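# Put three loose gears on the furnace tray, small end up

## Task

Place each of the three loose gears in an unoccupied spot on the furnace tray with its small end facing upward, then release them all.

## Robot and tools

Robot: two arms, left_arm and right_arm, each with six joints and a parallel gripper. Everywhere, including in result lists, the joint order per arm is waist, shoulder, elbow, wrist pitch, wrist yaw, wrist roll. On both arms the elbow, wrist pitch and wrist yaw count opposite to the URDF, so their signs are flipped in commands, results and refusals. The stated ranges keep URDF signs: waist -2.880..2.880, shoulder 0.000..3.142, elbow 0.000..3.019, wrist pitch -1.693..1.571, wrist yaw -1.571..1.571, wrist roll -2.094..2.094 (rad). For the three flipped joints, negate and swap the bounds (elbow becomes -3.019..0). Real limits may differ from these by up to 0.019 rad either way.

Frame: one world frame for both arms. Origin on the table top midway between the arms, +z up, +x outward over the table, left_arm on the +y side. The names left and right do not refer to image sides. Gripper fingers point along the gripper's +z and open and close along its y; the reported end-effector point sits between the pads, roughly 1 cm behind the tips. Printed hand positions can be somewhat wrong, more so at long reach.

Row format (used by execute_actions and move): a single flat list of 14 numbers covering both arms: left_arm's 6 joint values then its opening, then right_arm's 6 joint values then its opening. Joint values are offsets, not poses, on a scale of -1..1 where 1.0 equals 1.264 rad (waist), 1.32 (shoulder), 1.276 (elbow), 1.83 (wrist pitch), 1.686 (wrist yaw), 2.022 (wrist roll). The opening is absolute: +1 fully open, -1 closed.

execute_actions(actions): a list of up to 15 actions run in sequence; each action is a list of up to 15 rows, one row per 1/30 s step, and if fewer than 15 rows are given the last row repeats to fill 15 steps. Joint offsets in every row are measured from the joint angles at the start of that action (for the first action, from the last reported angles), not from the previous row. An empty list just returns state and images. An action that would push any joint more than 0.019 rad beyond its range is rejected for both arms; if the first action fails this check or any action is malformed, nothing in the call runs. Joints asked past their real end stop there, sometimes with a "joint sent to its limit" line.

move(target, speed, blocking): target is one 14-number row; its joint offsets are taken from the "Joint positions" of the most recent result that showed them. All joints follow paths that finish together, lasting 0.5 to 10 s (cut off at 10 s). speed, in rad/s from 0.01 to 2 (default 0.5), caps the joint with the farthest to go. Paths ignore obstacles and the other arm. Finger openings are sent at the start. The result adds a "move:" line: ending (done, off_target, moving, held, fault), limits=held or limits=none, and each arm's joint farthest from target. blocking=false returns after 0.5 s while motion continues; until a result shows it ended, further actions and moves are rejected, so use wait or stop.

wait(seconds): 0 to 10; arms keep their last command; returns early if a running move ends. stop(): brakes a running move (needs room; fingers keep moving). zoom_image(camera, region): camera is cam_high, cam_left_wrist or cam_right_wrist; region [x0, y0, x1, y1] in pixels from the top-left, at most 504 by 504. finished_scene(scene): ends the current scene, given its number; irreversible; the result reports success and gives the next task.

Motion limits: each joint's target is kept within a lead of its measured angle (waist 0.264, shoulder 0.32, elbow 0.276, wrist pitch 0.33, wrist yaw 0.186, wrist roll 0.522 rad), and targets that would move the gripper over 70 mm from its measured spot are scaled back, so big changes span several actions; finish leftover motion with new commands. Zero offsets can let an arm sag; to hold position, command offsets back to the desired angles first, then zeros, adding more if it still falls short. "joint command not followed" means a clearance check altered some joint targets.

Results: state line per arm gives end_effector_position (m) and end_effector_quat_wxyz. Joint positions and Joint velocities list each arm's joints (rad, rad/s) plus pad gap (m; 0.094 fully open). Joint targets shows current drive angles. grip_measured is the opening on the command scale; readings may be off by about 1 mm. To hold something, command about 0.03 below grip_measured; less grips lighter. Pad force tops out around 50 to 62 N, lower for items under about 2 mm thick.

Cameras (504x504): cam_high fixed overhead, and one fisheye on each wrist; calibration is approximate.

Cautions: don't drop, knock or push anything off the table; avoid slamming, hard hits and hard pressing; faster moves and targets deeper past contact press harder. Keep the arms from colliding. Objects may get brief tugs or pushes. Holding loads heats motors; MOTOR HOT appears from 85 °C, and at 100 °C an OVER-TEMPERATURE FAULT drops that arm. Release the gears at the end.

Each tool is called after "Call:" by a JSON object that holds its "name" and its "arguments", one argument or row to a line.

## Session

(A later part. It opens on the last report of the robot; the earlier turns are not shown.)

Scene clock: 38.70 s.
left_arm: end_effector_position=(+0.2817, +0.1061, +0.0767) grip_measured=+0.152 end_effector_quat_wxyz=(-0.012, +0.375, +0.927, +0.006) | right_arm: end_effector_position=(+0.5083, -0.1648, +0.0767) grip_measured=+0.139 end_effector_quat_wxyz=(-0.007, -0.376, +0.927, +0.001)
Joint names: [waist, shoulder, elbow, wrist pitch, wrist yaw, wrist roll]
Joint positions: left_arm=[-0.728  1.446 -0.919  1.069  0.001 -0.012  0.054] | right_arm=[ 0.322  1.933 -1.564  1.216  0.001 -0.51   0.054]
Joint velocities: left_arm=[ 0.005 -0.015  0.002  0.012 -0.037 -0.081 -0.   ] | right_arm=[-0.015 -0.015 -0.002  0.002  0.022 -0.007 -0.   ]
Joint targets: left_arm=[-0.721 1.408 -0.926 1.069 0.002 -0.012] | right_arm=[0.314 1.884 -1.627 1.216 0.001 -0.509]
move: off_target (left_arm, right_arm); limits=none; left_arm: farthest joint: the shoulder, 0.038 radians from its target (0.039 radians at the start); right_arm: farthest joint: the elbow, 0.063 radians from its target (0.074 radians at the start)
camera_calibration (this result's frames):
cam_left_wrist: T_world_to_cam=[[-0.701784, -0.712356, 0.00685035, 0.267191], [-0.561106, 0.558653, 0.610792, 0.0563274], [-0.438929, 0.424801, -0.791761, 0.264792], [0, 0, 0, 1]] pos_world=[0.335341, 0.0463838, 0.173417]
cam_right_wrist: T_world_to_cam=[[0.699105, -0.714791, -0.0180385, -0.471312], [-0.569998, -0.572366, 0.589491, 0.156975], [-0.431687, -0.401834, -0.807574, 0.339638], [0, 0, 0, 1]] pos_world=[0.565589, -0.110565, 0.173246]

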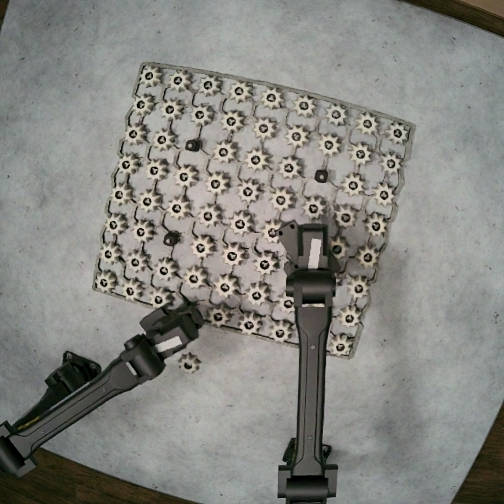

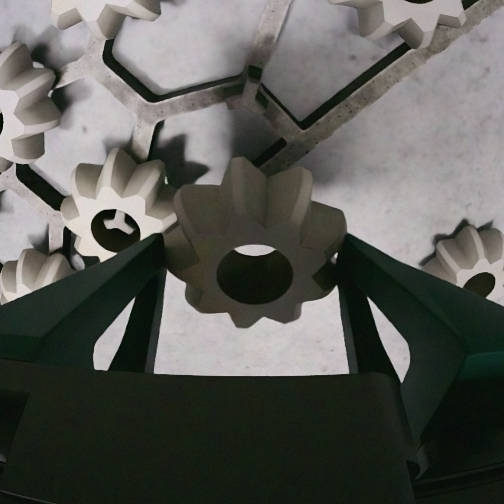

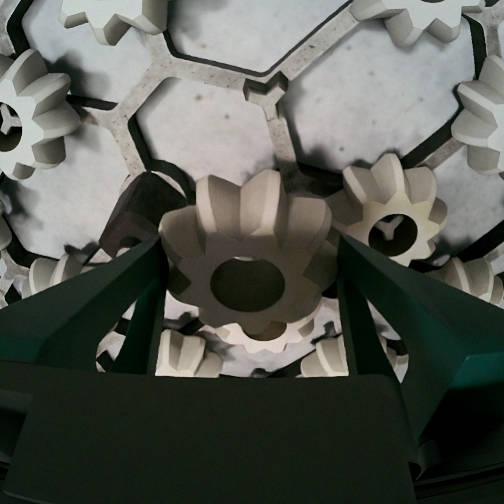

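Call:
{"name": "zoom_image", "arguments": {
  "camera": "cam_left_wrist",
  "region": [200, 30, 310, 140]
}}

Call:
{"name": "zoom_image", "arguments": {
  "camera": "cam_right_wrist",
  "region": [210, 40, 320, 150]
}}

Region (200, 30, 310, 140) of cam_left_wrist's 504x504 image, scaled by 4.582, with more detail than that image has.

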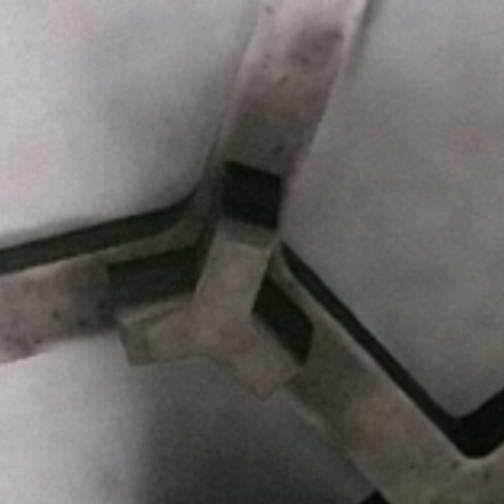

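Region (210, 40, 320, 150) of cam_right_wrist's 504x504 image, scaled by 4.582, with more detail than that image has.

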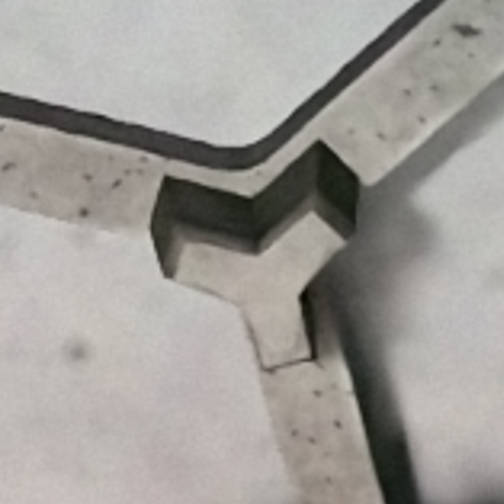

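Call:
{"name": "zoom_image", "arguments": {
  "camera": "cam_left_wrist",
  "region": [150, 140, 360, 340]
}}

Call:
{"name": "zoom_image", "arguments": {
  "camera": "cam_right_wrist",
  "region": [150, 150, 360, 350]
}}

Region (150, 140, 360, 340) of cam_left_wrist's 504x504 image, scaled by 2.400, with more detail than that image has; it fills the top 480 rows of this view, and the rest is white.

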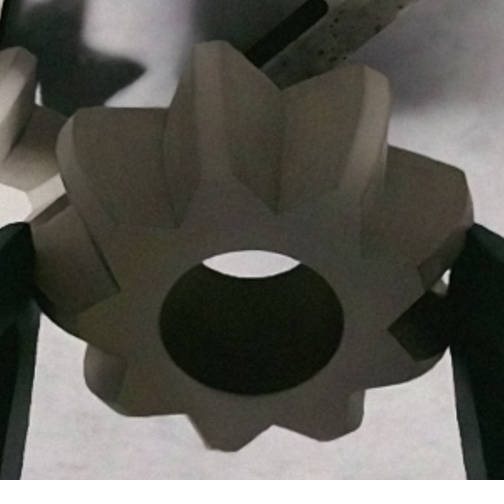

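Region (150, 150, 360, 350) of cam_right_wrist's 504x504 image, scaled by 2.400, with more detail than that image has; it fills the top 480 rows of this view, and the rest is white.

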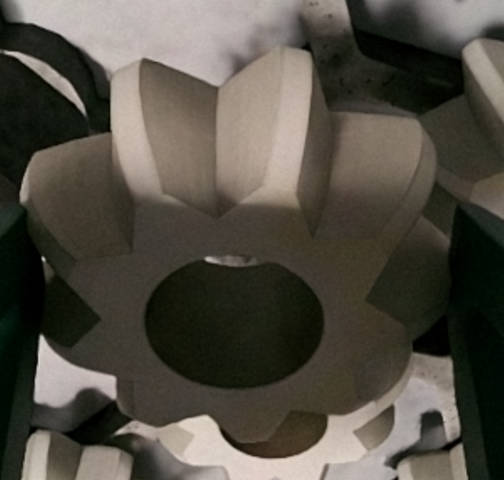

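Call:
{"name": "move", "arguments": {
  "target": [0.012,0.077,-0.0705,-0.045,0,0,0.11, 0.024,0.080,-0.117,-0.014,0,0,0.10],
  "speed": 0.2
}}

Scene clock: 46.17 s.
left_arm: end_effector_position=(+0.3010, +0.0886, +0.0536) grip_measured=+0.152 end_effector_quat_wxyz=(-0.007, +0.374, +0.927, +0.004) | right_arm: end_effector_position=(+0.5363, -0.1438, +0.0519) grip_measured=+0.139 end_effector_quat_wxyz=(-0.004, -0.386, +0.923, +0.000)
Joint names: [waist, shoulder, elbow, wrist pitch, wrist yaw, wrist roll]
Joint positions: left_arm=[-0.725  1.539 -0.951  0.998  0.001 -0.012  0.054] | right_arm=[ 0.344  2.034 -1.655  1.199 -0.001 -0.51   0.054]
Joint velocities: left_arm=[ 0.005 -0.005 -0.007 -0.007 -0.022 -0.066  0.   ] | right_arm=[-0.005  0.005  0.027 -0.012  0.037 -0.022 -0.   ]
Joint targets: left_arm=[-0.713 1.548 -1.008 0.987 0.001 -0.012] | right_arm=[0.352 2.039 -1.713 1.190 0.001 -0.510]
move: off_target (left_arm, right_arm); limits=none; left_arm: farthest joint: the elbow, 0.058 radians from its target (0.090 radians at the start); right_arm: farthest joint: the elbow, 0.058 radians from its target (0.149 radians at the start)
camera_calibration (this result's frames):
cam_left_wrist: T_world_to_cam=[[-0.699659, -0.714443, 0.00688632, 0.267999], [-0.567422, 0.561486, 0.6023, 0.0932051], [-0.434176, 0.417497, -0.79824, 0.261962], [0, 0, 0, 1]] pos_world=[0.354133, 0.0297683, 0.151126]
cam_right_wrist: T_world_to_cam=[[0.714878, -0.699132, -0.0128136, -0.482814], [-0.561584, -0.584958, 0.58519, 0.193407], [-0.41662, -0.411144, -0.810795, 0.33089], [0, 0, 0, 1]] pos_world=[0.591623, -0.0883726, 0.148917]

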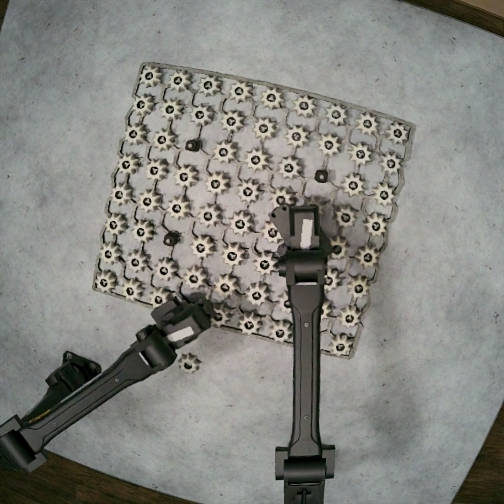

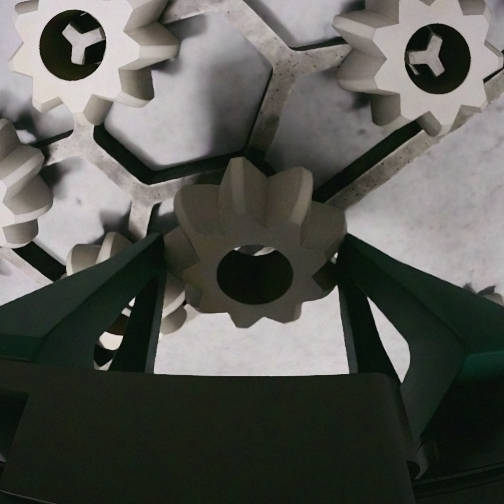

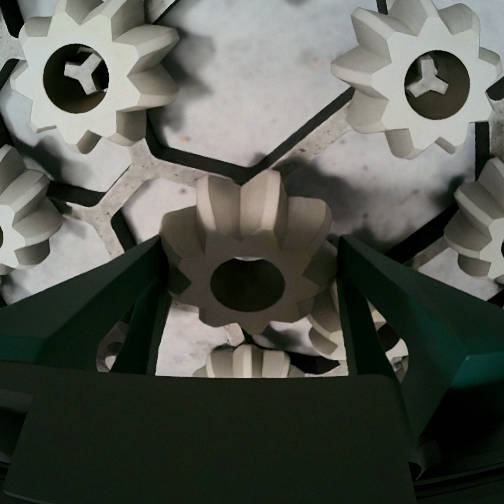

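Call:
{"name": "zoom_image", "arguments": {
  "camera": "cam_right_wrist",
  "region": [190, 230, 310, 330]
}}

Call:
{"name": "zoom_image", "arguments": {
  "camera": "cam_left_wrist",
  "region": [195, 220, 315, 320]
}}

Region (190, 230, 310, 330) of cam_right_wrist's 504x504 image, scaled by 4.200, with more detail than that image has.

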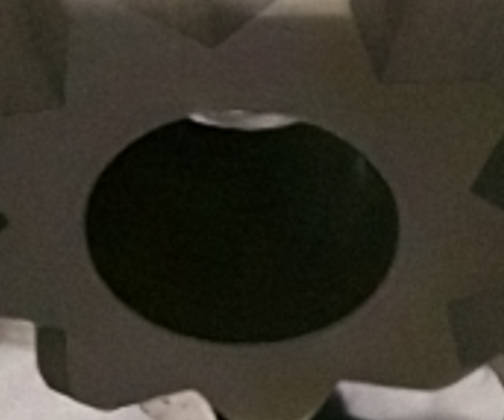

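Region (195, 220, 315, 320) of cam_left_wrist's 504x504 image, scaled by 4.200, with more detail than that image has.

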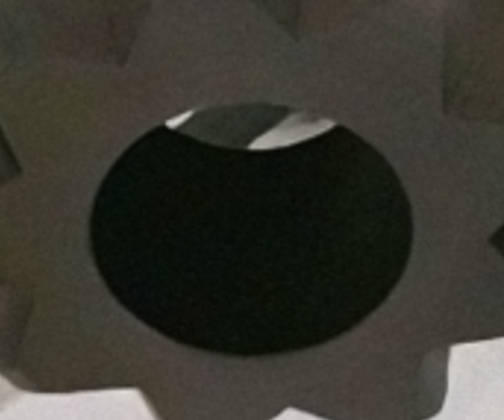

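Call:
{"name": "execute_actions", "arguments": {
  "actions": [
    [[0.012,0,-0.024,-0.026,0,0,0.11, 0,0,-0.024,-0.012,0,0,0.10]]
  ]
}}

Scene clock: 50.70 s.
left_arm: end_effector_position=(+0.3076, +0.0839, +0.0536) grip_measured=+0.152 end_effector_quat_wxyz=(+0.008, +0.372, +0.928, -0.003) | right_arm: end_effector_position=(+0.5383, -0.1432, +0.0519) grip_measured=+0.139 end_effector_quat_wxyz=(+0.001, -0.386, +0.923, -0.000)
Joint names: [waist, shoulder, elbow, wrist pitch, wrist yaw, wrist roll]
Joint positions: left_arm=[-0.722  1.539 -0.951  0.966  0.001 -0.012  0.054] | right_arm=[ 0.344  2.034 -1.655  1.19  -0.001 -0.51   0.054]
Joint velocities: left_arm=[ 0.005 -0.015 -0.002  0.012  0.007 -0.022  0.   ] | right_arm=[-0.015  0.005  0.007 -0.002  0.022 -0.007  0.003]
Joint targets: left_arm=[-0.710 1.539 -0.982 0.951 0.001 -0.012] | right_arm=[0.344 2.034 -1.686 1.177 -0.001 -0.510]
camera_calibration (this result's frames):
cam_left_wrist: T_world_to_cam=[[-0.697637, -0.716418, 0.00699066, 0.268731], [-0.58278, 0.573124, 0.576104, 0.104717], [-0.416737, 0.397837, -0.817347, 0.264082], [0, 0, 0, 1]] pos_world=[0.358556, 0.0274459, 0.15364]
cam_right_wrist: T_world_to_cam=[[0.714968, -0.699106, -0.00849784, -0.484144], [-0.566489, -0.586381, 0.579006, 0.197684], [-0.409769, -0.409156, -0.815279, 0.328823], [0, 0, 0, 1]] pos_world=[0.592875, -0.0880094, 0.149508]

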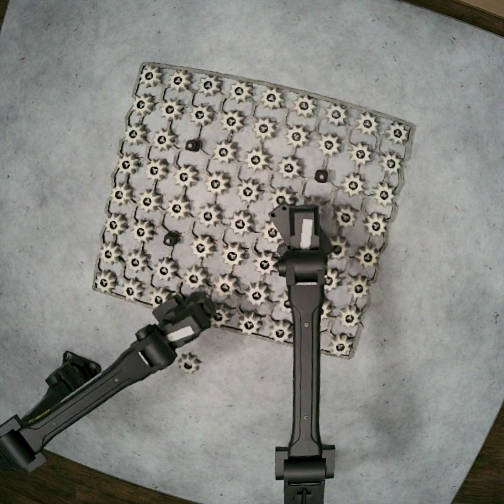

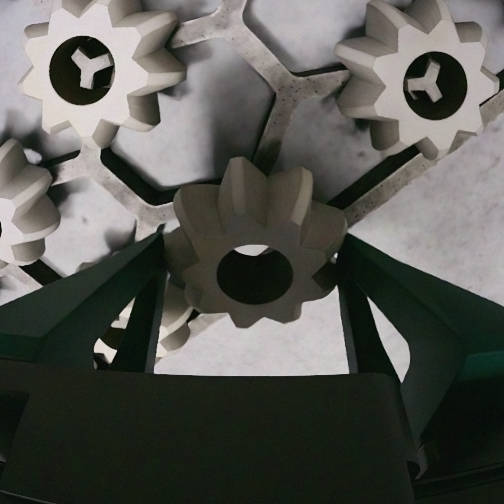

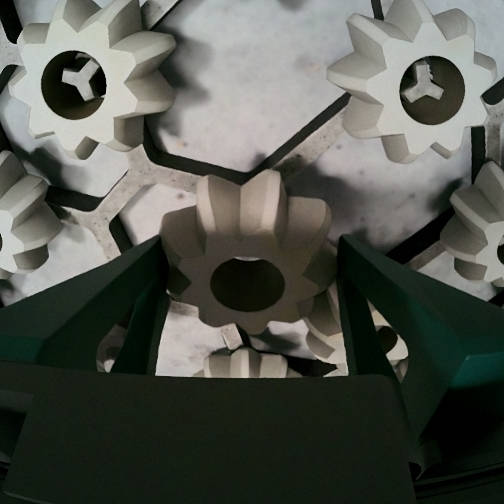

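Call:
{"name": "move", "arguments": {
  "target": [0,0.038,-0.024,-0.015,0,0,0.11, 0,0.0265,-0.024,-0.0125,0,0,0.10],
  "speed": 0.08
}}

Scene clock: 52.40 s.
left_arm: end_effector_position=(+0.3074, +0.0840, +0.0380) grip_measured=+0.152 end_effector_quat_wxyz=(-0.003, +0.372, +0.928, +0.002) | right_arm: end_effector_position=(+0.5382, -0.1433, +0.0325) grip_measured=+0.139 end_effector_quat_wxyz=(-0.007, -0.386, +0.923, +0.000)
Joint names: [waist, shoulder, elbow, wrist pitch, wrist yaw, wrist roll]
Joint positions: left_arm=[-0.722  1.579 -0.949  0.949  0.001 -0.012  0.054] | right_arm=[ 0.344  2.063 -1.648  1.169 -0.001 -0.51   0.054]
Joint velocities: left_arm=[-0.005 -0.005 -0.007  0.007 -0.007 -0.022  0.   ] | right_arm=[ 0.005 -0.005 -0.007  0.017  0.051  0.007 -0.   ]
Joint targets: left_arm=[-0.722 1.589 -0.982 0.938 0.001 -0.012] | right_arm=[0.344 2.069 -1.685 1.167 -0.001 -0.510]
move: off_target (left_arm, right_arm); limits=none; left_arm: farthest joint: the elbow, 0.032 radians from its target (0.030 radians at the start); right_arm: farthest joint: the elbow, 0.037 radians from its target (0.031 radians at the start)
camera_calibration (this result's frames):
cam_left_wrist: T_world_to_cam=[[-0.697512, -0.71654, 0.00691027, 0.268815], [-0.572236, 0.562792, 0.596498, 0.110364], [-0.431304, 0.41211, -0.802585, 0.253948], [0, 0, 0, 1]] pos_world=[0.360185, 0.0258502, 0.136125]
cam_right_wrist: T_world_to_cam=[[0.714794, -0.699156, -0.0158154, -0.483934], [-0.558141, -0.583959, 0.589466, 0.20436], [-0.421364, -0.412519, -0.807639, 0.318461], [0, 0, 0, 1]] pos_world=[0.594163, -0.087636, 0.129084]

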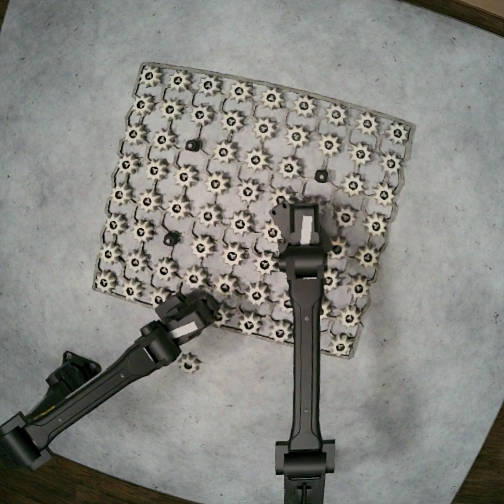

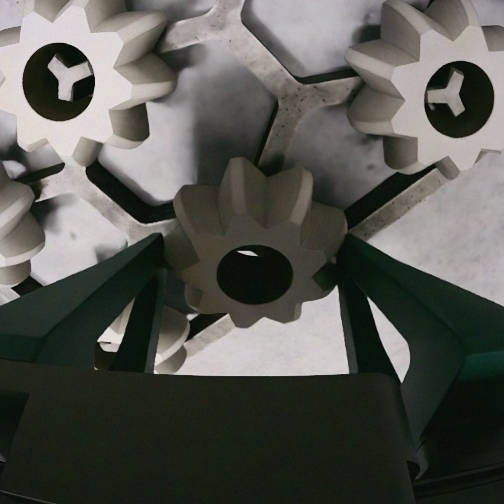

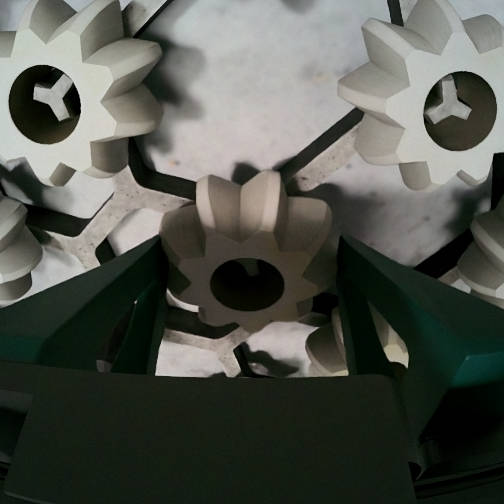

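Call:
{"name": "zoom_image", "arguments": {
  "camera": "cam_right_wrist",
  "region": [190, 230, 310, 330]
}}

Call:
{"name": "zoom_image", "arguments": {
  "camera": "cam_left_wrist",
  "region": [195, 220, 315, 320]
}}

Region (190, 230, 310, 330) of cam_right_wrist's 504x504 image, scaled by 4.200, with more detail than that image has.

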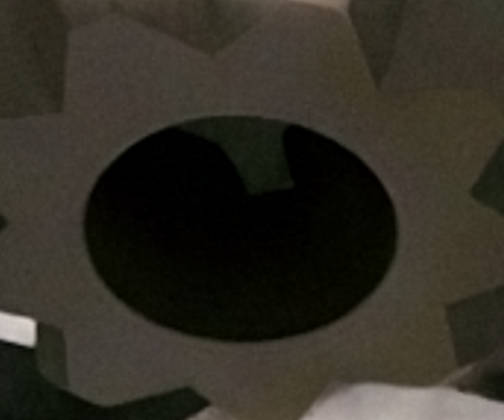

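Region (195, 220, 315, 320) of cam_left_wrist's 504x504 image, scaled by 4.200, with more detail than that image has.

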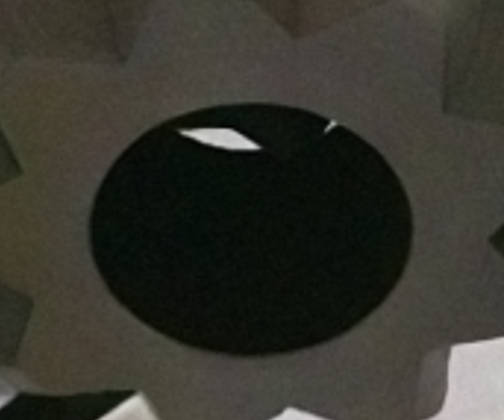

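Call:
{"name": "move", "arguments": {
  "target": [0,0.0356,-0.031,-0.014,0,0,0.11, 0,0.0155,-0.031,-0.006,0,0,0.10],
  "speed": 0.08
}}

Scene clock: 53.90 s.
left_arm: end_effector_position=(+0.3078, +0.0837, +0.0306) grip_measured=+0.151 end_effector_quat_wxyz=(-0.008, +0.372, +0.928, +0.004) | right_arm: end_effector_position=(+0.5383, -0.1432, +0.0306) grip_measured=+0.139 end_effector_quat_wxyz=(-0.007, -0.386, +0.923, +0.000)
Joint names: [waist, shoulder, elbow, wrist pitch, wrist yaw, wrist roll]
Joint positions: left_arm=[-0.722  1.598 -0.949  0.94   0.001 -0.012  0.054] | right_arm=[ 0.344  2.066 -1.648  1.167 -0.001 -0.51   0.054]
Joint velocities: left_arm=[-0.005  0.005  0.017 -0.007  0.007 -0.081  0.   ] | right_arm=[-0.005 -0.005 -0.012  0.002  0.007  0.037  0.   ]
Joint targets: left_arm=[-0.722 1.626 -0.989 0.924 0.001 -0.012] | right_arm=[0.344 2.083 -1.688 1.159 -0.001 -0.510]
move: off_target (left_arm, right_arm); limits=none; left_arm: farthest joint: the elbow, 0.039 radians from its target (0.039 radians at the start); right_arm: farthest joint: the elbow, 0.040 radians from its target (0.039 radians at the start)
camera_calibration (this result's frames):
cam_left_wrist: T_world_to_cam=[[-0.697463, -0.716588, 0.0068774, 0.268854], [-0.567982, 0.558624, 0.60443, 0.113945], [-0.436969, 0.417661, -0.796629, 0.249399], [0, 0, 0, 1]] pos_world=[0.361214, 0.0248413, 0.127958]
cam_right_wrist: T_world_to_cam=[[0.714776, -0.699161, -0.0163781, -0.483991], [-0.557493, -0.583771, 0.590265, 0.205224], [-0.422251, -0.412777, -0.807043, 0.317385], [0, 0, 0, 1]] pos_world=[0.594373, -0.0875751, 0.12708]

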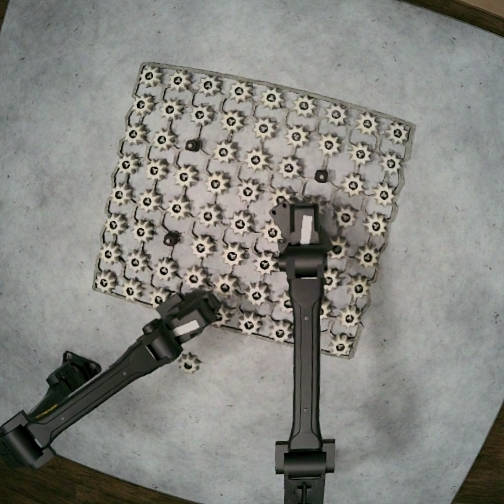

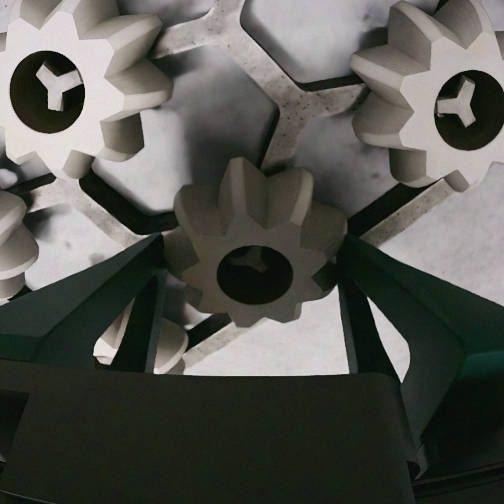

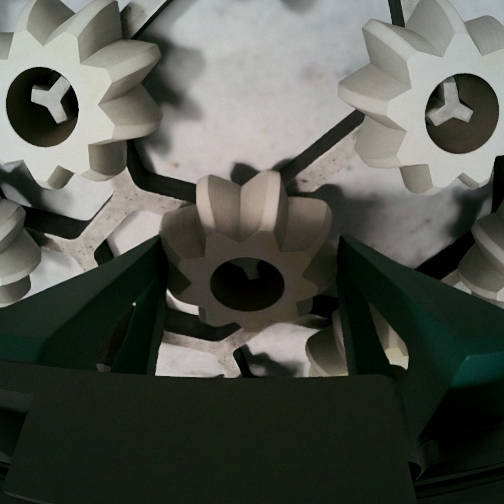

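Call:
{"name": "zoom_image", "arguments": {
  "camera": "cam_right_wrist",
  "region": [150, 160, 350, 340]
}}

Call:
{"name": "zoom_image", "arguments": {
  "camera": "cam_left_wrist",
  "region": [150, 150, 350, 330]
}}

Region (150, 160, 350, 340) of cam_right_wrist's 504x504 image, scaled by 2.520, with more detail than that image has; it fills the top 454 rows of this view, and the rest is white.

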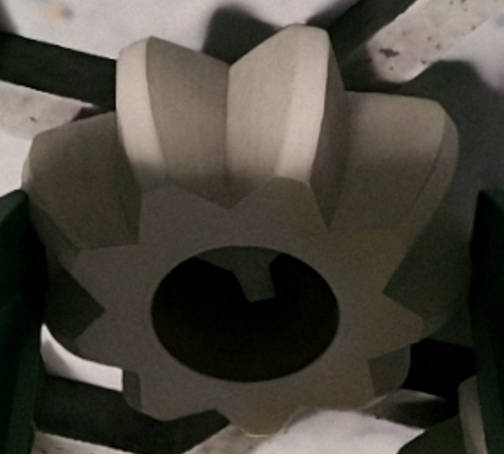

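Region (150, 150, 350, 330) of cam_left_wrist's 504x504 image, scaled by 2.520, with more detail than that image has; it fills the top 454 rows of this view, and the rest is white.

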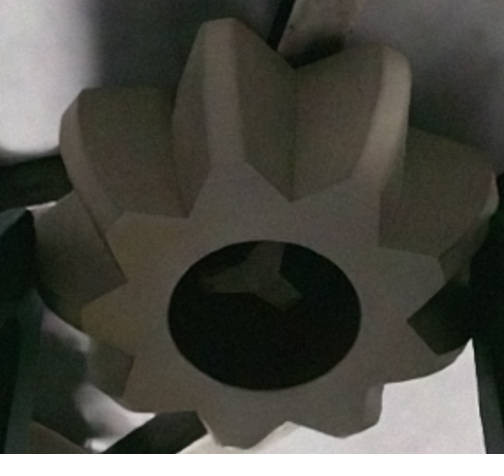

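Call:
{"name": "execute_actions", "arguments": {
  "actions": [
    [[0,0.027,-0.031,0,0,0,0.11, 0,0.022,-0.031,0,0,0,0.10]]
  ]
}}

Scene clock: 55.43 s.
left_arm: end_effector_position=(+0.3078, +0.0837, +0.0306) grip_measured=+0.151 end_effector_quat_wxyz=(-0.008, +0.372, +0.928, +0.004) | right_arm: end_effector_position=(+0.5383, -0.1432, +0.0304) grip_measured=+0.139 end_effector_quat_wxyz=(-0.007, -0.386, +0.923, +0.000)
Joint names: [waist, shoulder, elbow, wrist pitch, wrist yaw, wrist roll]
Joint positions: left_arm=[-0.722  1.598 -0.949  0.94   0.001 -0.012  0.054] | right_arm=[ 0.344  2.066 -1.648  1.167 -0.001 -0.51   0.054]
Joint velocities: left_arm=[-0.015 -0.005  0.007  0.002  0.022  0.022 -0.001] | right_arm=[-0.005  0.015  0.017  0.002 -0.007 -0.022  0.   ]
Joint targets: left_arm=[-0.722 1.634 -0.989 0.940 0.001 -0.012] | right_arm=[0.344 2.095 -1.687 1.167 -0.001 -0.510]
camera_calibration (this result's frames):
cam_left_wrist: T_world_to_cam=[[-0.697463, -0.716588, 0.0068774, 0.268854], [-0.567982, 0.558624, 0.60443, 0.113945], [-0.436969, 0.417661, -0.796629, 0.249399], [0, 0, 0, 1]] pos_world=[0.361214, 0.0248413, 0.127958]
cam_right_wrist: T_world_to_cam=[[0.71477, -0.699163, -0.0165657, -0.483968], [-0.557277, -0.583709, 0.590531, 0.205214], [-0.422547, -0.412862, -0.806845, 0.317325], [0, 0, 0, 1]] pos_world=[0.594371, -0.0875755, 0.12683]

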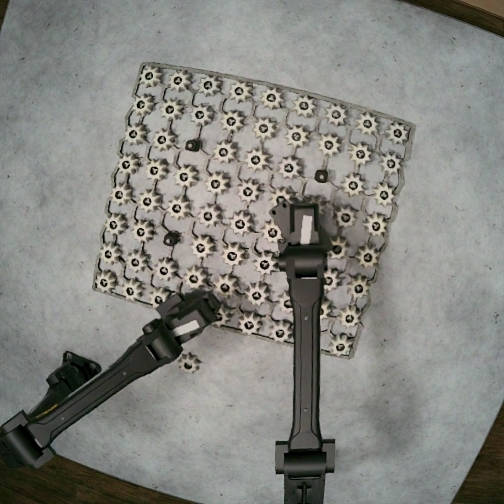

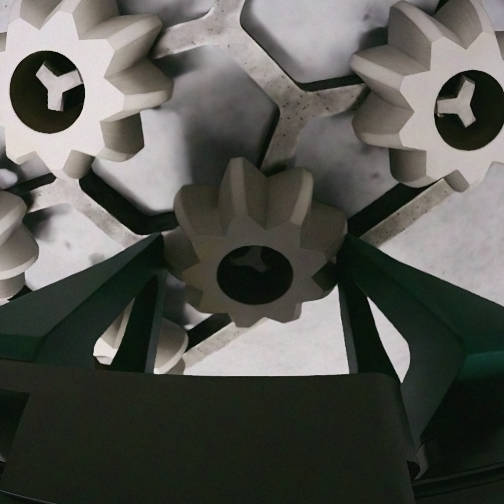

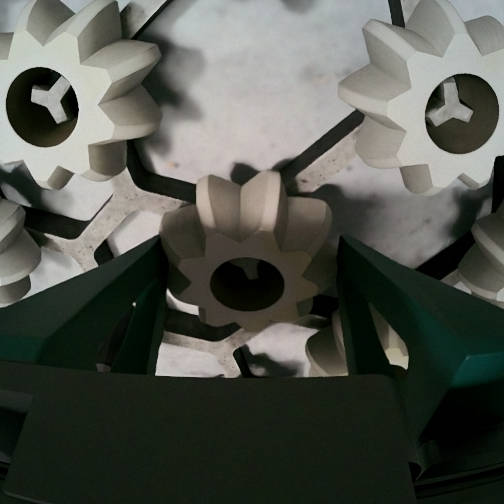

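Call:
{"name": "execute_actions", "arguments": {
  "actions": [
    [[0,0,-0.031,0,0,0,0.16, 0,0,-0.031,0,0,0,0.15],[0,0,-0.031,0,0,0,0.19, 0,0,-0.031,0,0,0,0.18],[0,0,-0.031,0,0,0,0.22, 0,0,-0.031,0,0,0,0.22],[0,0,-0.031,0,0,0,0.25, 0,0,-0.031,0,0,0,0.25],[0,0,-0.031,0,0,0,0.28, 0,0,-0.031,0,0,0,0.28]]
  ]
}}

Scene clock: 56.40 s.
left_arm: end_effector_position=(+0.3078, +0.0838, +0.0306) grip_measured=+0.278 end_effector_quat_wxyz=(-0.008, +0.372, +0.928, +0.004) | right_arm: end_effector_position=(+0.5383, -0.1433, +0.0304) grip_measured=+0.279 end_effector_quat_wxyz=(-0.007, -0.386, +0.923, +0.000)
Joint names: [waist, shoulder, elbow, wrist pitch, wrist yaw, wrist roll]
Joint positions: left_arm=[-0.722  1.598 -0.949  0.94   0.002 -0.012  0.06 ] | right_arm=[ 0.344  2.066 -1.648  1.167 -0.001 -0.51   0.06 ]
Joint velocities: left_arm=[ 0.005 -0.005 -0.007 -0.002 -0.051  0.007  0.   ] | right_arm=[-0.005 -0.005  0.007 -0.002 -0.022 -0.022 -0.   ]
Joint targets: left_arm=[-0.722 1.598 -0.989 0.940 0.001 -0.012] | right_arm=[0.344 2.066 -1.687 1.167 -0.001 -0.510]
camera_calibration (this result's frames):
cam_left_wrist: T_world_to_cam=[[-0.697474, -0.716584, 0.00611332, 0.269012], [-0.568133, 0.558141, 0.604734, 0.113946], [-0.436755, 0.418314, -0.796404, 0.249218], [0, 0, 0, 1]] pos_world=[0.361213, 0.0249208, 0.127926]
cam_right_wrist: T_world_to_cam=[[0.714776, -0.699165, -0.0162337, -0.484038], [-0.557336, -0.583495, 0.590686, 0.205245], [-0.422459, -0.41316, -0.806738, 0.317214], [0, 0, 0, 1]] pos_world=[0.594379, -0.0876028, 0.126816]

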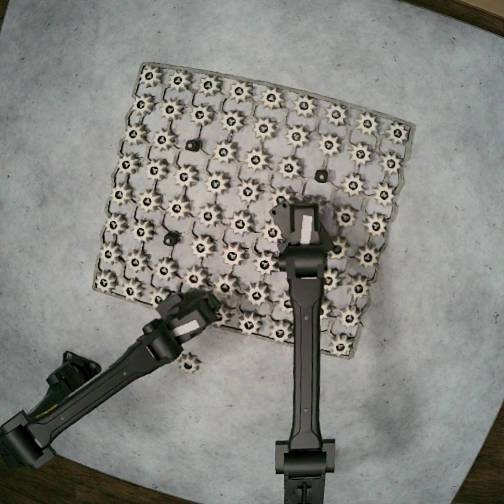

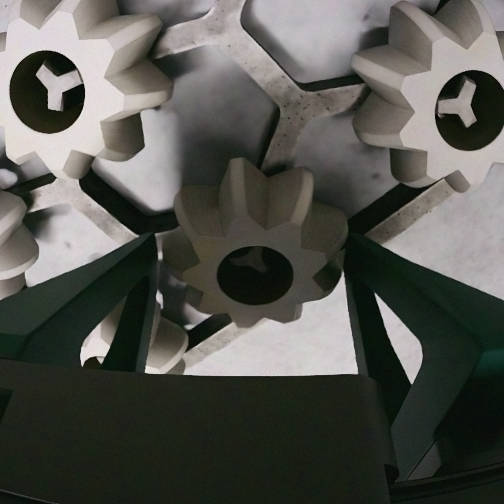

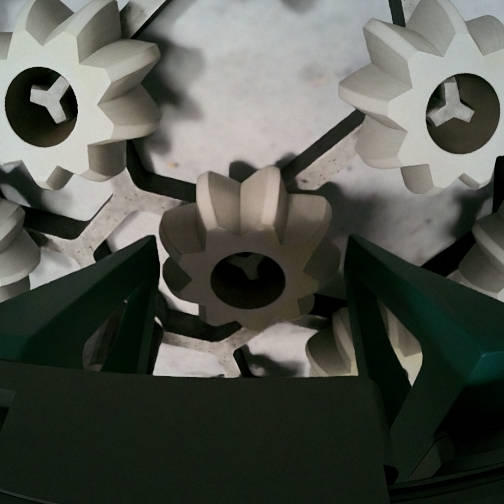

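Call:
{"name": "move", "arguments": {
  "target": [0,-0.114,-0.031,0.025,0,0,0.4, 0,-0.092,-0.04,0.014,0,0,0.4],
  "speed": 0.3
}}

Scene clock: 59.83 s.
left_arm: end_effector_position=(+0.3092, +0.0824, +0.0840) grip_measured=+0.398 end_effector_quat_wxyz=(+0.042, +0.372, +0.927, -0.016) | right_arm: end_effector_position=(+0.5463, -0.1410, +0.0998) grip_measured=+0.399 end_effector_quat_wxyz=(+0.046, -0.385, +0.922, -0.006)
Joint names: [waist, shoulder, elbow, wrist pitch, wrist yaw, wrist roll]
Joint positions: left_arm=[-0.722  1.457 -0.949  0.974  0.002 -0.012  0.066] | right_arm=[ 0.344  1.955 -1.66   1.181 -0.001 -0.51   0.066]
Joint velocities: left_arm=[ 0.005 -0.015 -0.002 -0.012  0.051 -0.022  0.001] | right_arm=[-0.015  0.015 -0.002  0.007 -0.037  0.022 -0.001]
Joint targets: left_arm=[-0.722 1.448 -0.989 0.986 0.002 -0.012] | right_arm=[0.344 1.945 -1.699 1.193 -0.001 -0.510]
move: off_target (left_arm, right_arm); limits=none; left_arm: farthest joint: the elbow, 0.039 radians from its target (0.039 radians at the start); right_arm: farthest joint: the elbow, 0.039 radians from its target (0.051 radians at the start)
camera_calibration (this result's frames):
cam_left_wrist: T_world_to_cam=[[-0.697957, -0.716111, 0.0064363, 0.268762], [-0.611221, 0.600362, 0.515727, 0.100558], [-0.373182, 0.356021, -0.856729, 0.283546], [0, 0, 0, 1]] pos_world=[0.354862, 0.0311435, 0.189332]
cam_right_wrist: T_world_to_cam=[[0.713693, -0.699479, 0.0370312, -0.491746], [-0.614748, -0.600147, 0.51177, 0.206875], [-0.335748, -0.388012, -0.858324, 0.338887], [0, 0, 0, 1]] pos_world=[0.591912, -0.0883184, 0.203213]

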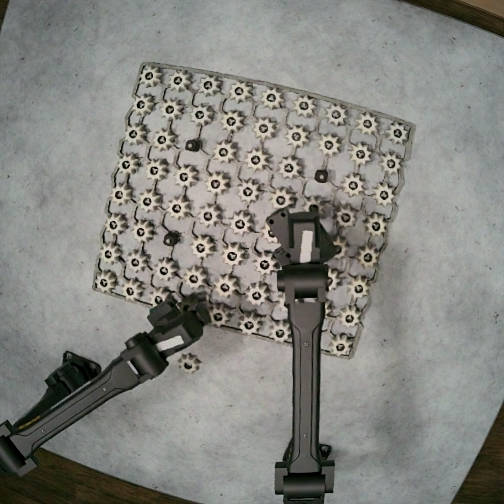

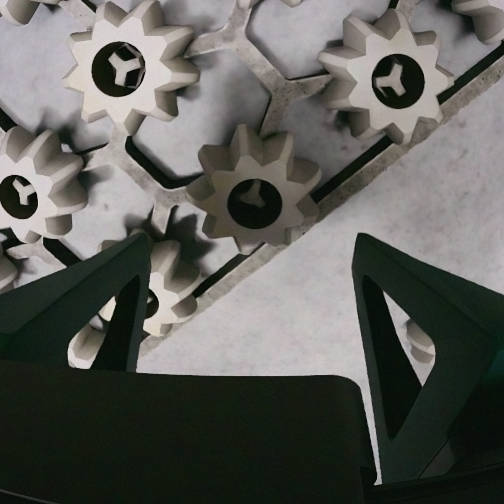

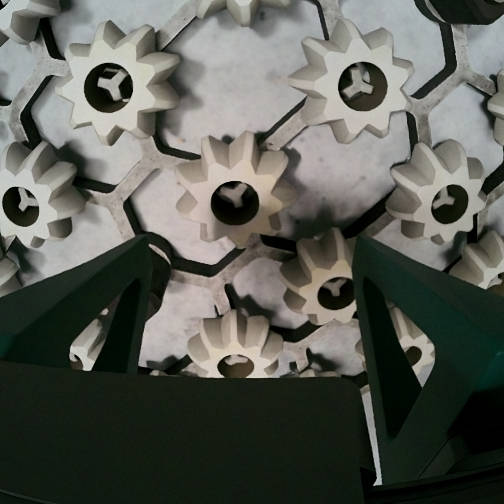

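Call:
{"name": "move", "arguments": {
  "target": [0.79,0,-0.031,0,0,0,1, 0.606,-0.2765,0.465,-0.086,0,0.252,1],
  "speed": 0.7
}}

Scene clock: 63.20 s.
left_arm: end_effector_position=(+0.4134, +0.4562, +0.0840) grip_measured=+1.000 end_effector_quat_wxyz=(+0.044, -0.122, +0.992, +0.006) | right_arm: end_effector_position=(+0.1654, +0.0591, +0.0603) grip_measured=+1.000 end_effector_quat_wxyz=(-0.007, -0.509, +0.861, -0.005)
Joint names: [waist, shoulder, elbow, wrist pitch, wrist yaw, wrist roll]
Joint positions: left_arm=[ 0.285  1.457 -0.949  0.974  0.002 -0.012  0.094] | right_arm=[ 1.119  1.612 -1.061  1.037 -0.001 -0.01   0.094]
Joint velocities: left_arm=[-0.005 -0.015  0.002 -0.022  0.037 -0.051  0.   ] | right_arm=[-0.005 -0.005 -0.012  0.002 -0.037  0.007  0.   ]
Joint targets: left_arm=[0.277 1.457 -0.989 0.974 0.002 -0.012] | right_arm=[1.110 1.590 -1.066 1.024 -0.001 -0.000]
move: off_target (left_arm, right_arm); limits=none; left_arm: farthest joint: the elbow, 0.039 radians from its target (0.039 radians at the start); right_arm: farthest joint: the shoulder, 0.022 radians from its target (0.365 radians at the start)
camera_calibration (this result's frames):
cam_left_wrist: T_world_to_cam=[[0.232757, -0.972514, 0.0064363, 0.341384], [-0.833988, -0.196189, 0.515727, 0.395306], [-0.500289, -0.125407, -0.856729, 0.461522], [0, 0, 0, 1]] pos_world=[0.481115, 0.467433, 0.189332]
cam_right_wrist: T_world_to_cam=[[0.877878, -0.478797, -0.00911308, -0.11591], [-0.380328, -0.708645, 0.594283, 0.0757039], [-0.290999, -0.518242, -0.804204, 0.251711], [0, 0, 0, 1]] pos_world=[0.203794, 0.128597, 0.156381]

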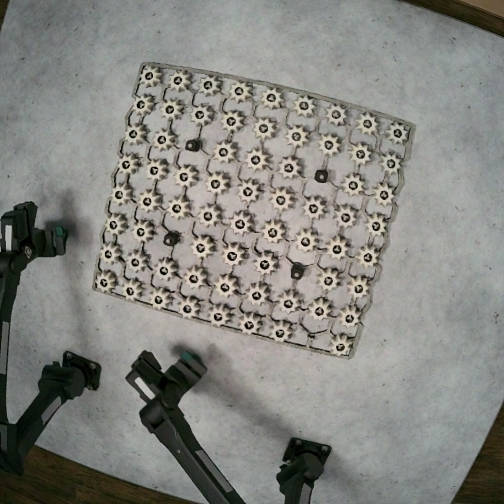

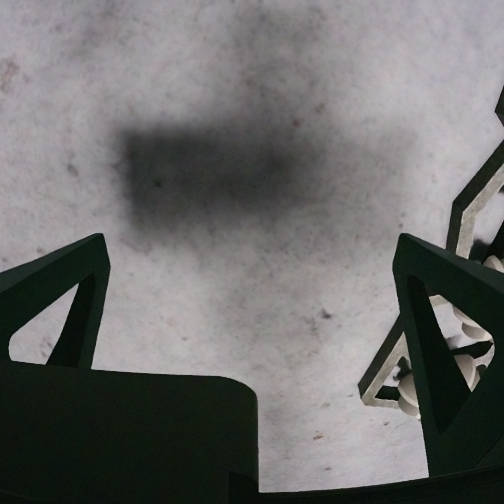

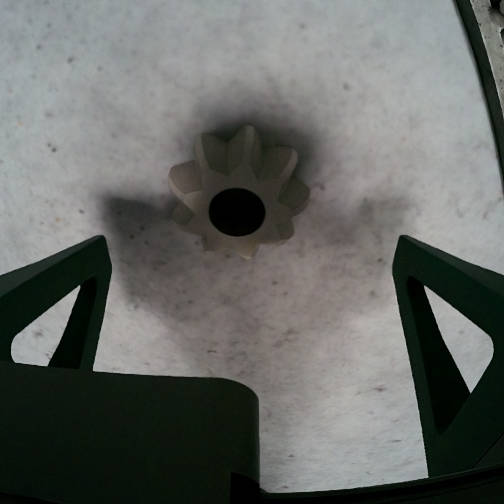

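Call:
{"name": "move", "arguments": {
  "target": [0,0,-0.031,0,0,0,1, 0.019,0.030,0.047,-0.067,0,0,0.6],
  "speed": 0.25
}}

Scene clock: 65.83 s.
left_arm: end_effector_position=(+0.4134, +0.4562, +0.0840) grip_measured=+1.000 end_effector_quat_wxyz=(+0.044, -0.122, +0.992, +0.006) | right_arm: end_effector_position=(+0.1572, +0.0573, +0.0290) grip_measured=+0.601 end_effector_quat_wxyz=(+0.000, -0.515, +0.857, -0.001)
Joint names: [waist, shoulder, elbow, wrist pitch, wrist yaw, wrist roll]
Joint positions: left_arm=[ 0.285  1.457 -0.949  0.974  0.002 -0.012  0.094] | right_arm=[ 1.134  1.638 -0.995  0.928 -0.001 -0.01   0.075]
Joint velocities: left_arm=[-0.005 -0.015  0.012  0.002  0.037 -0.051  0.   ] | right_arm=[ 0.005  0.024  0.002  0.002  0.022 -0.051 -0.001]
Joint targets: left_arm=[0.285 1.457 -0.989 0.974 0.002 -0.012] | right_arm=[1.143 1.652 -1.001 0.915 -0.001 -0.010]
move: off_target (left_arm); limits=none; left_arm: farthest joint: the elbow, 0.039 radians from its target (0.039 radians at the start); right_arm: farthest joint: the shoulder, 0.014 radians from its target (0.040 radians at the start)
camera_calibration (this result's frames):
cam_left_wrist: T_world_to_cam=[[0.232757, -0.972514, 0.0064363, 0.341384], [-0.833988, -0.196189, 0.515727, 0.395306], [-0.500289, -0.125407, -0.856729, 0.461522], [0, 0, 0, 1]] pos_world=[0.481115, 0.467433, 0.189332]
cam_right_wrist: T_world_to_cam=[[0.884624, -0.46622, -0.00885168, -0.111644], [-0.375228, -0.722986, 0.580082, 0.0904009], [-0.276846, -0.509833, -0.81451, 0.220875], [0, 0, 0, 1]] pos_world=[0.193832, 0.125917, 0.126476]

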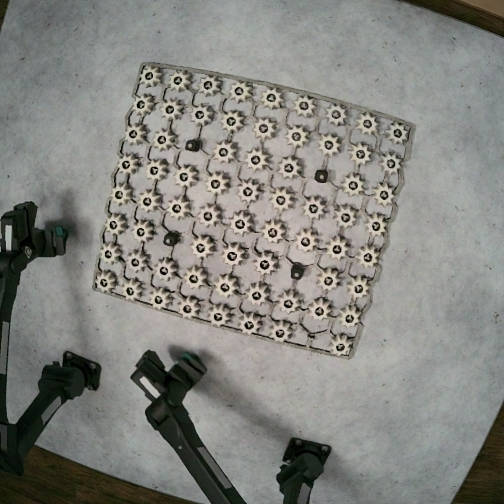

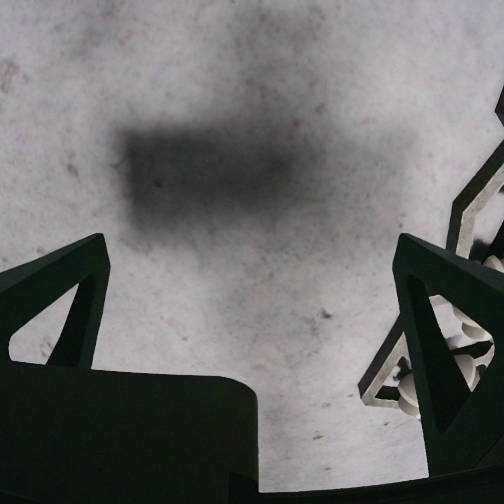

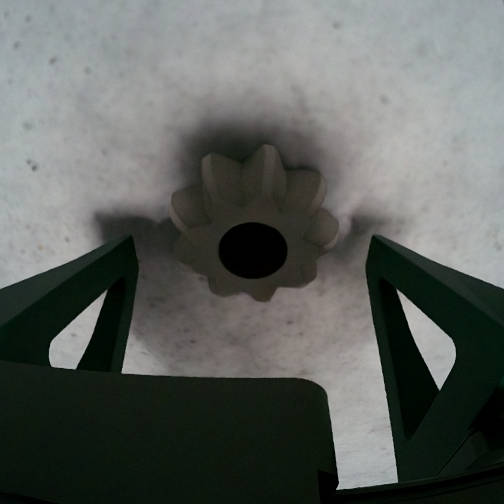

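Call:
{"name": "move", "arguments": {
  "target": [0,0,-0.031,0,0,0,1, 0,0.037,0,-0.015,0,0,0.35],
  "speed": 0.12
}}

Scene clock: 67.13 s.
left_arm: end_effector_position=(+0.4134, +0.4562, +0.0840) grip_measured=+1.000 end_effector_quat_wxyz=(+0.044, -0.122, +0.992, +0.006) | right_arm: end_effector_position=(+0.1562, +0.0555, +0.0141) grip_measured=+0.351 end_effector_quat_wxyz=(-0.010, -0.515, +0.857, -0.007)
Joint names: [waist, shoulder, elbow, wrist pitch, wrist yaw, wrist roll]
Joint positions: left_arm=[ 0.285  1.457 -0.949  0.974  0.002 -0.012  0.094] | right_arm=[ 1.134  1.673 -0.992  0.915 -0.001 -0.01   0.063]
Joint velocities: left_arm=[-0.005 -0.005  0.012  0.007 -0.007  0.081  0.   ] | right_arm=[-0.005 -0.015  0.002  0.007  0.051  0.007 -0.   ]
Joint targets: left_arm=[0.285 1.457 -0.989 0.974 0.002 -0.012] | right_arm=[1.134 1.687 -0.996 0.901 -0.001 -0.010]
move: off_target (left_arm); limits=none; left_arm: farthest joint: the elbow, 0.039 radians from its target (0.039 radians at the start); right_arm: farthest joint: the shoulder, 0.014 radians from its target (0.049 radians at the start)
camera_calibration (this result's frames):
cam_left_wrist: T_world_to_cam=[[0.232757, -0.972514, 0.0064363, 0.341384], [-0.833988, -0.196189, 0.515727, 0.395306], [-0.500289, -0.125407, -0.856729, 0.461522], [0, 0, 0, 1]] pos_world=[0.481115, 0.467433, 0.189332]
cam_right_wrist: T_world_to_cam=[[0.884519, -0.466414, -0.00919574, -0.111714], [-0.368332, -0.71034, 0.59979, 0.095299], [-0.286282, -0.527138, -0.800105, 0.209793], [0, 0, 0, 1]] pos_world=[0.193975, 0.12618, 0.10967]

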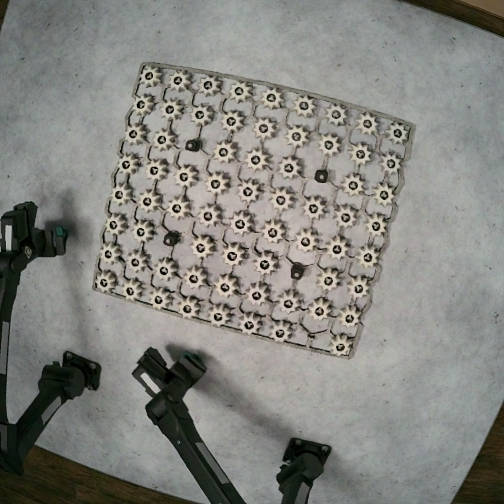

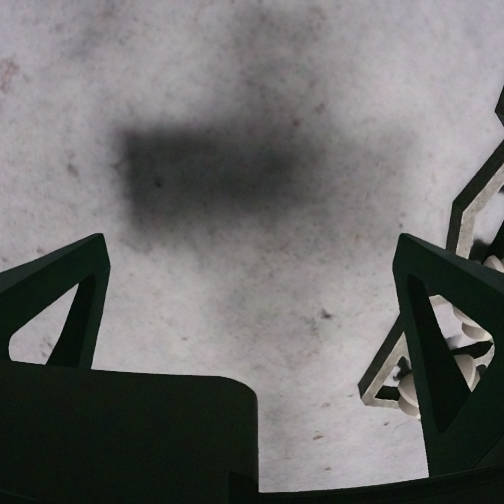

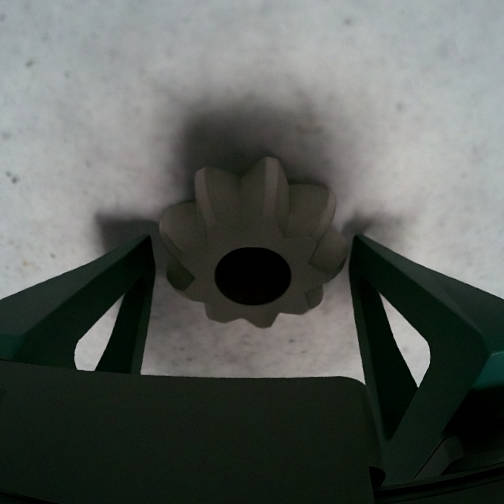

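Call:
{"name": "execute_actions", "arguments": {
  "actions": [
    [[0,0,-0.031,0,0,0,1, 0,0,0,0,0,0,0.28],[0,0,-0.031,0,0,0,1, 0,0,0,0,0,0,0.24],[0,0,-0.031,0,0,0,1, 0,0,0,0,0,0,0.21],[0,0,-0.031,0,0,0,1, 0,0,0,0,0,0,0.18],[0,0,-0.031,0,0,0,1, 0,0,0,0,0,0,0.16],[0,0,-0.031,0,0,0,1, 0,0,0,0,0,0,0.14],[0,0,-0.031,0,0,0,1, 0,0,0,0,0,0,0.12],[0,0,-0.031,0,0,0,1, 0,0,0,0,0,0,0.10]]
  ]
}}

Scene clock: 67.97 s.
left_arm: end_effector_position=(+0.4134, +0.4562, +0.0840) grip_measured=+1.000 end_effector_quat_wxyz=(+0.044, -0.122, +0.992, +0.006) | right_arm: end_effector_position=(+0.1563, +0.0555, +0.0141) grip_measured=+0.154 end_effector_quat_wxyz=(-0.010, -0.515, +0.857, -0.007)
Joint names: [waist, shoulder, elbow, wrist pitch, wrist yaw, wrist roll]
Joint positions: left_arm=[ 0.285  1.457 -0.949  0.974  0.002 -0.012  0.094] | right_arm=[ 1.134  1.673 -0.992  0.915 -0.002 -0.01   0.054]
Joint velocities: left_arm=[-0.005 -0.015  0.012 -0.002 -0.066 -0.022  0.   ] | right_arm=[-0.005 -0.015 -0.007 -0.002 -0.051  0.037 -0.001]
Joint targets: left_arm=[0.285 1.457 -0.989 0.974 0.002 -0.012] | right_arm=[1.134 1.673 -0.992 0.915 -0.001 -0.010]
camera_calibration (this result's frames):
cam_left_wrist: T_world_to_cam=[[0.232757, -0.972514, 0.0064363, 0.341384], [-0.833988, -0.196189, 0.515727, 0.395306], [-0.500289, -0.125407, -0.856729, 0.461522], [0, 0, 0, 1]] pos_world=[0.481115, 0.467433, 0.189332]
cam_right_wrist: T_world_to_cam=[[0.884526, -0.466407, -0.00881443, -0.111786], [-0.368527, -0.710234, 0.599796, 0.0953222], [-0.28601, -0.527287, -0.800104, 0.209759], [0, 0, 0, 1]] pos_world=[0.194, 0.126166, 0.10967]

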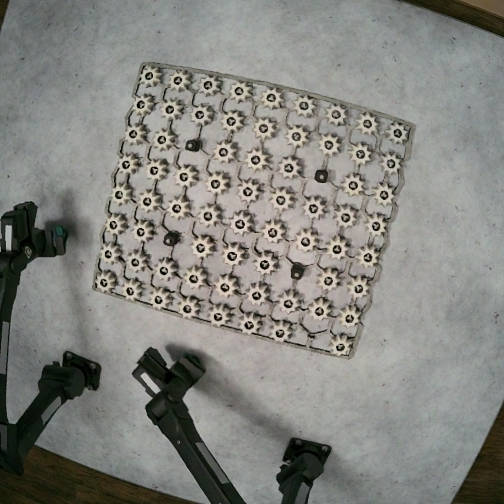

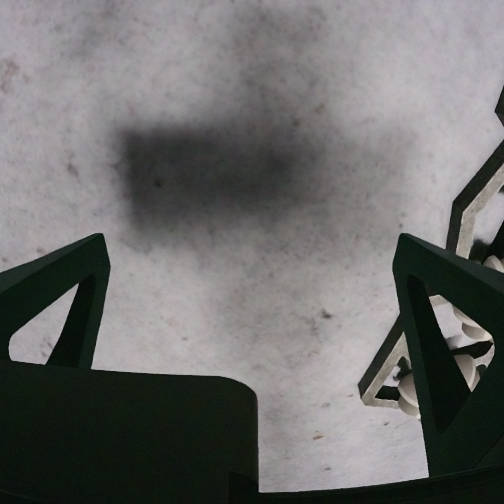

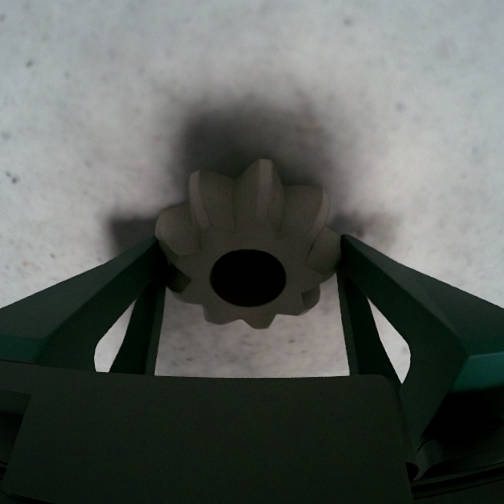

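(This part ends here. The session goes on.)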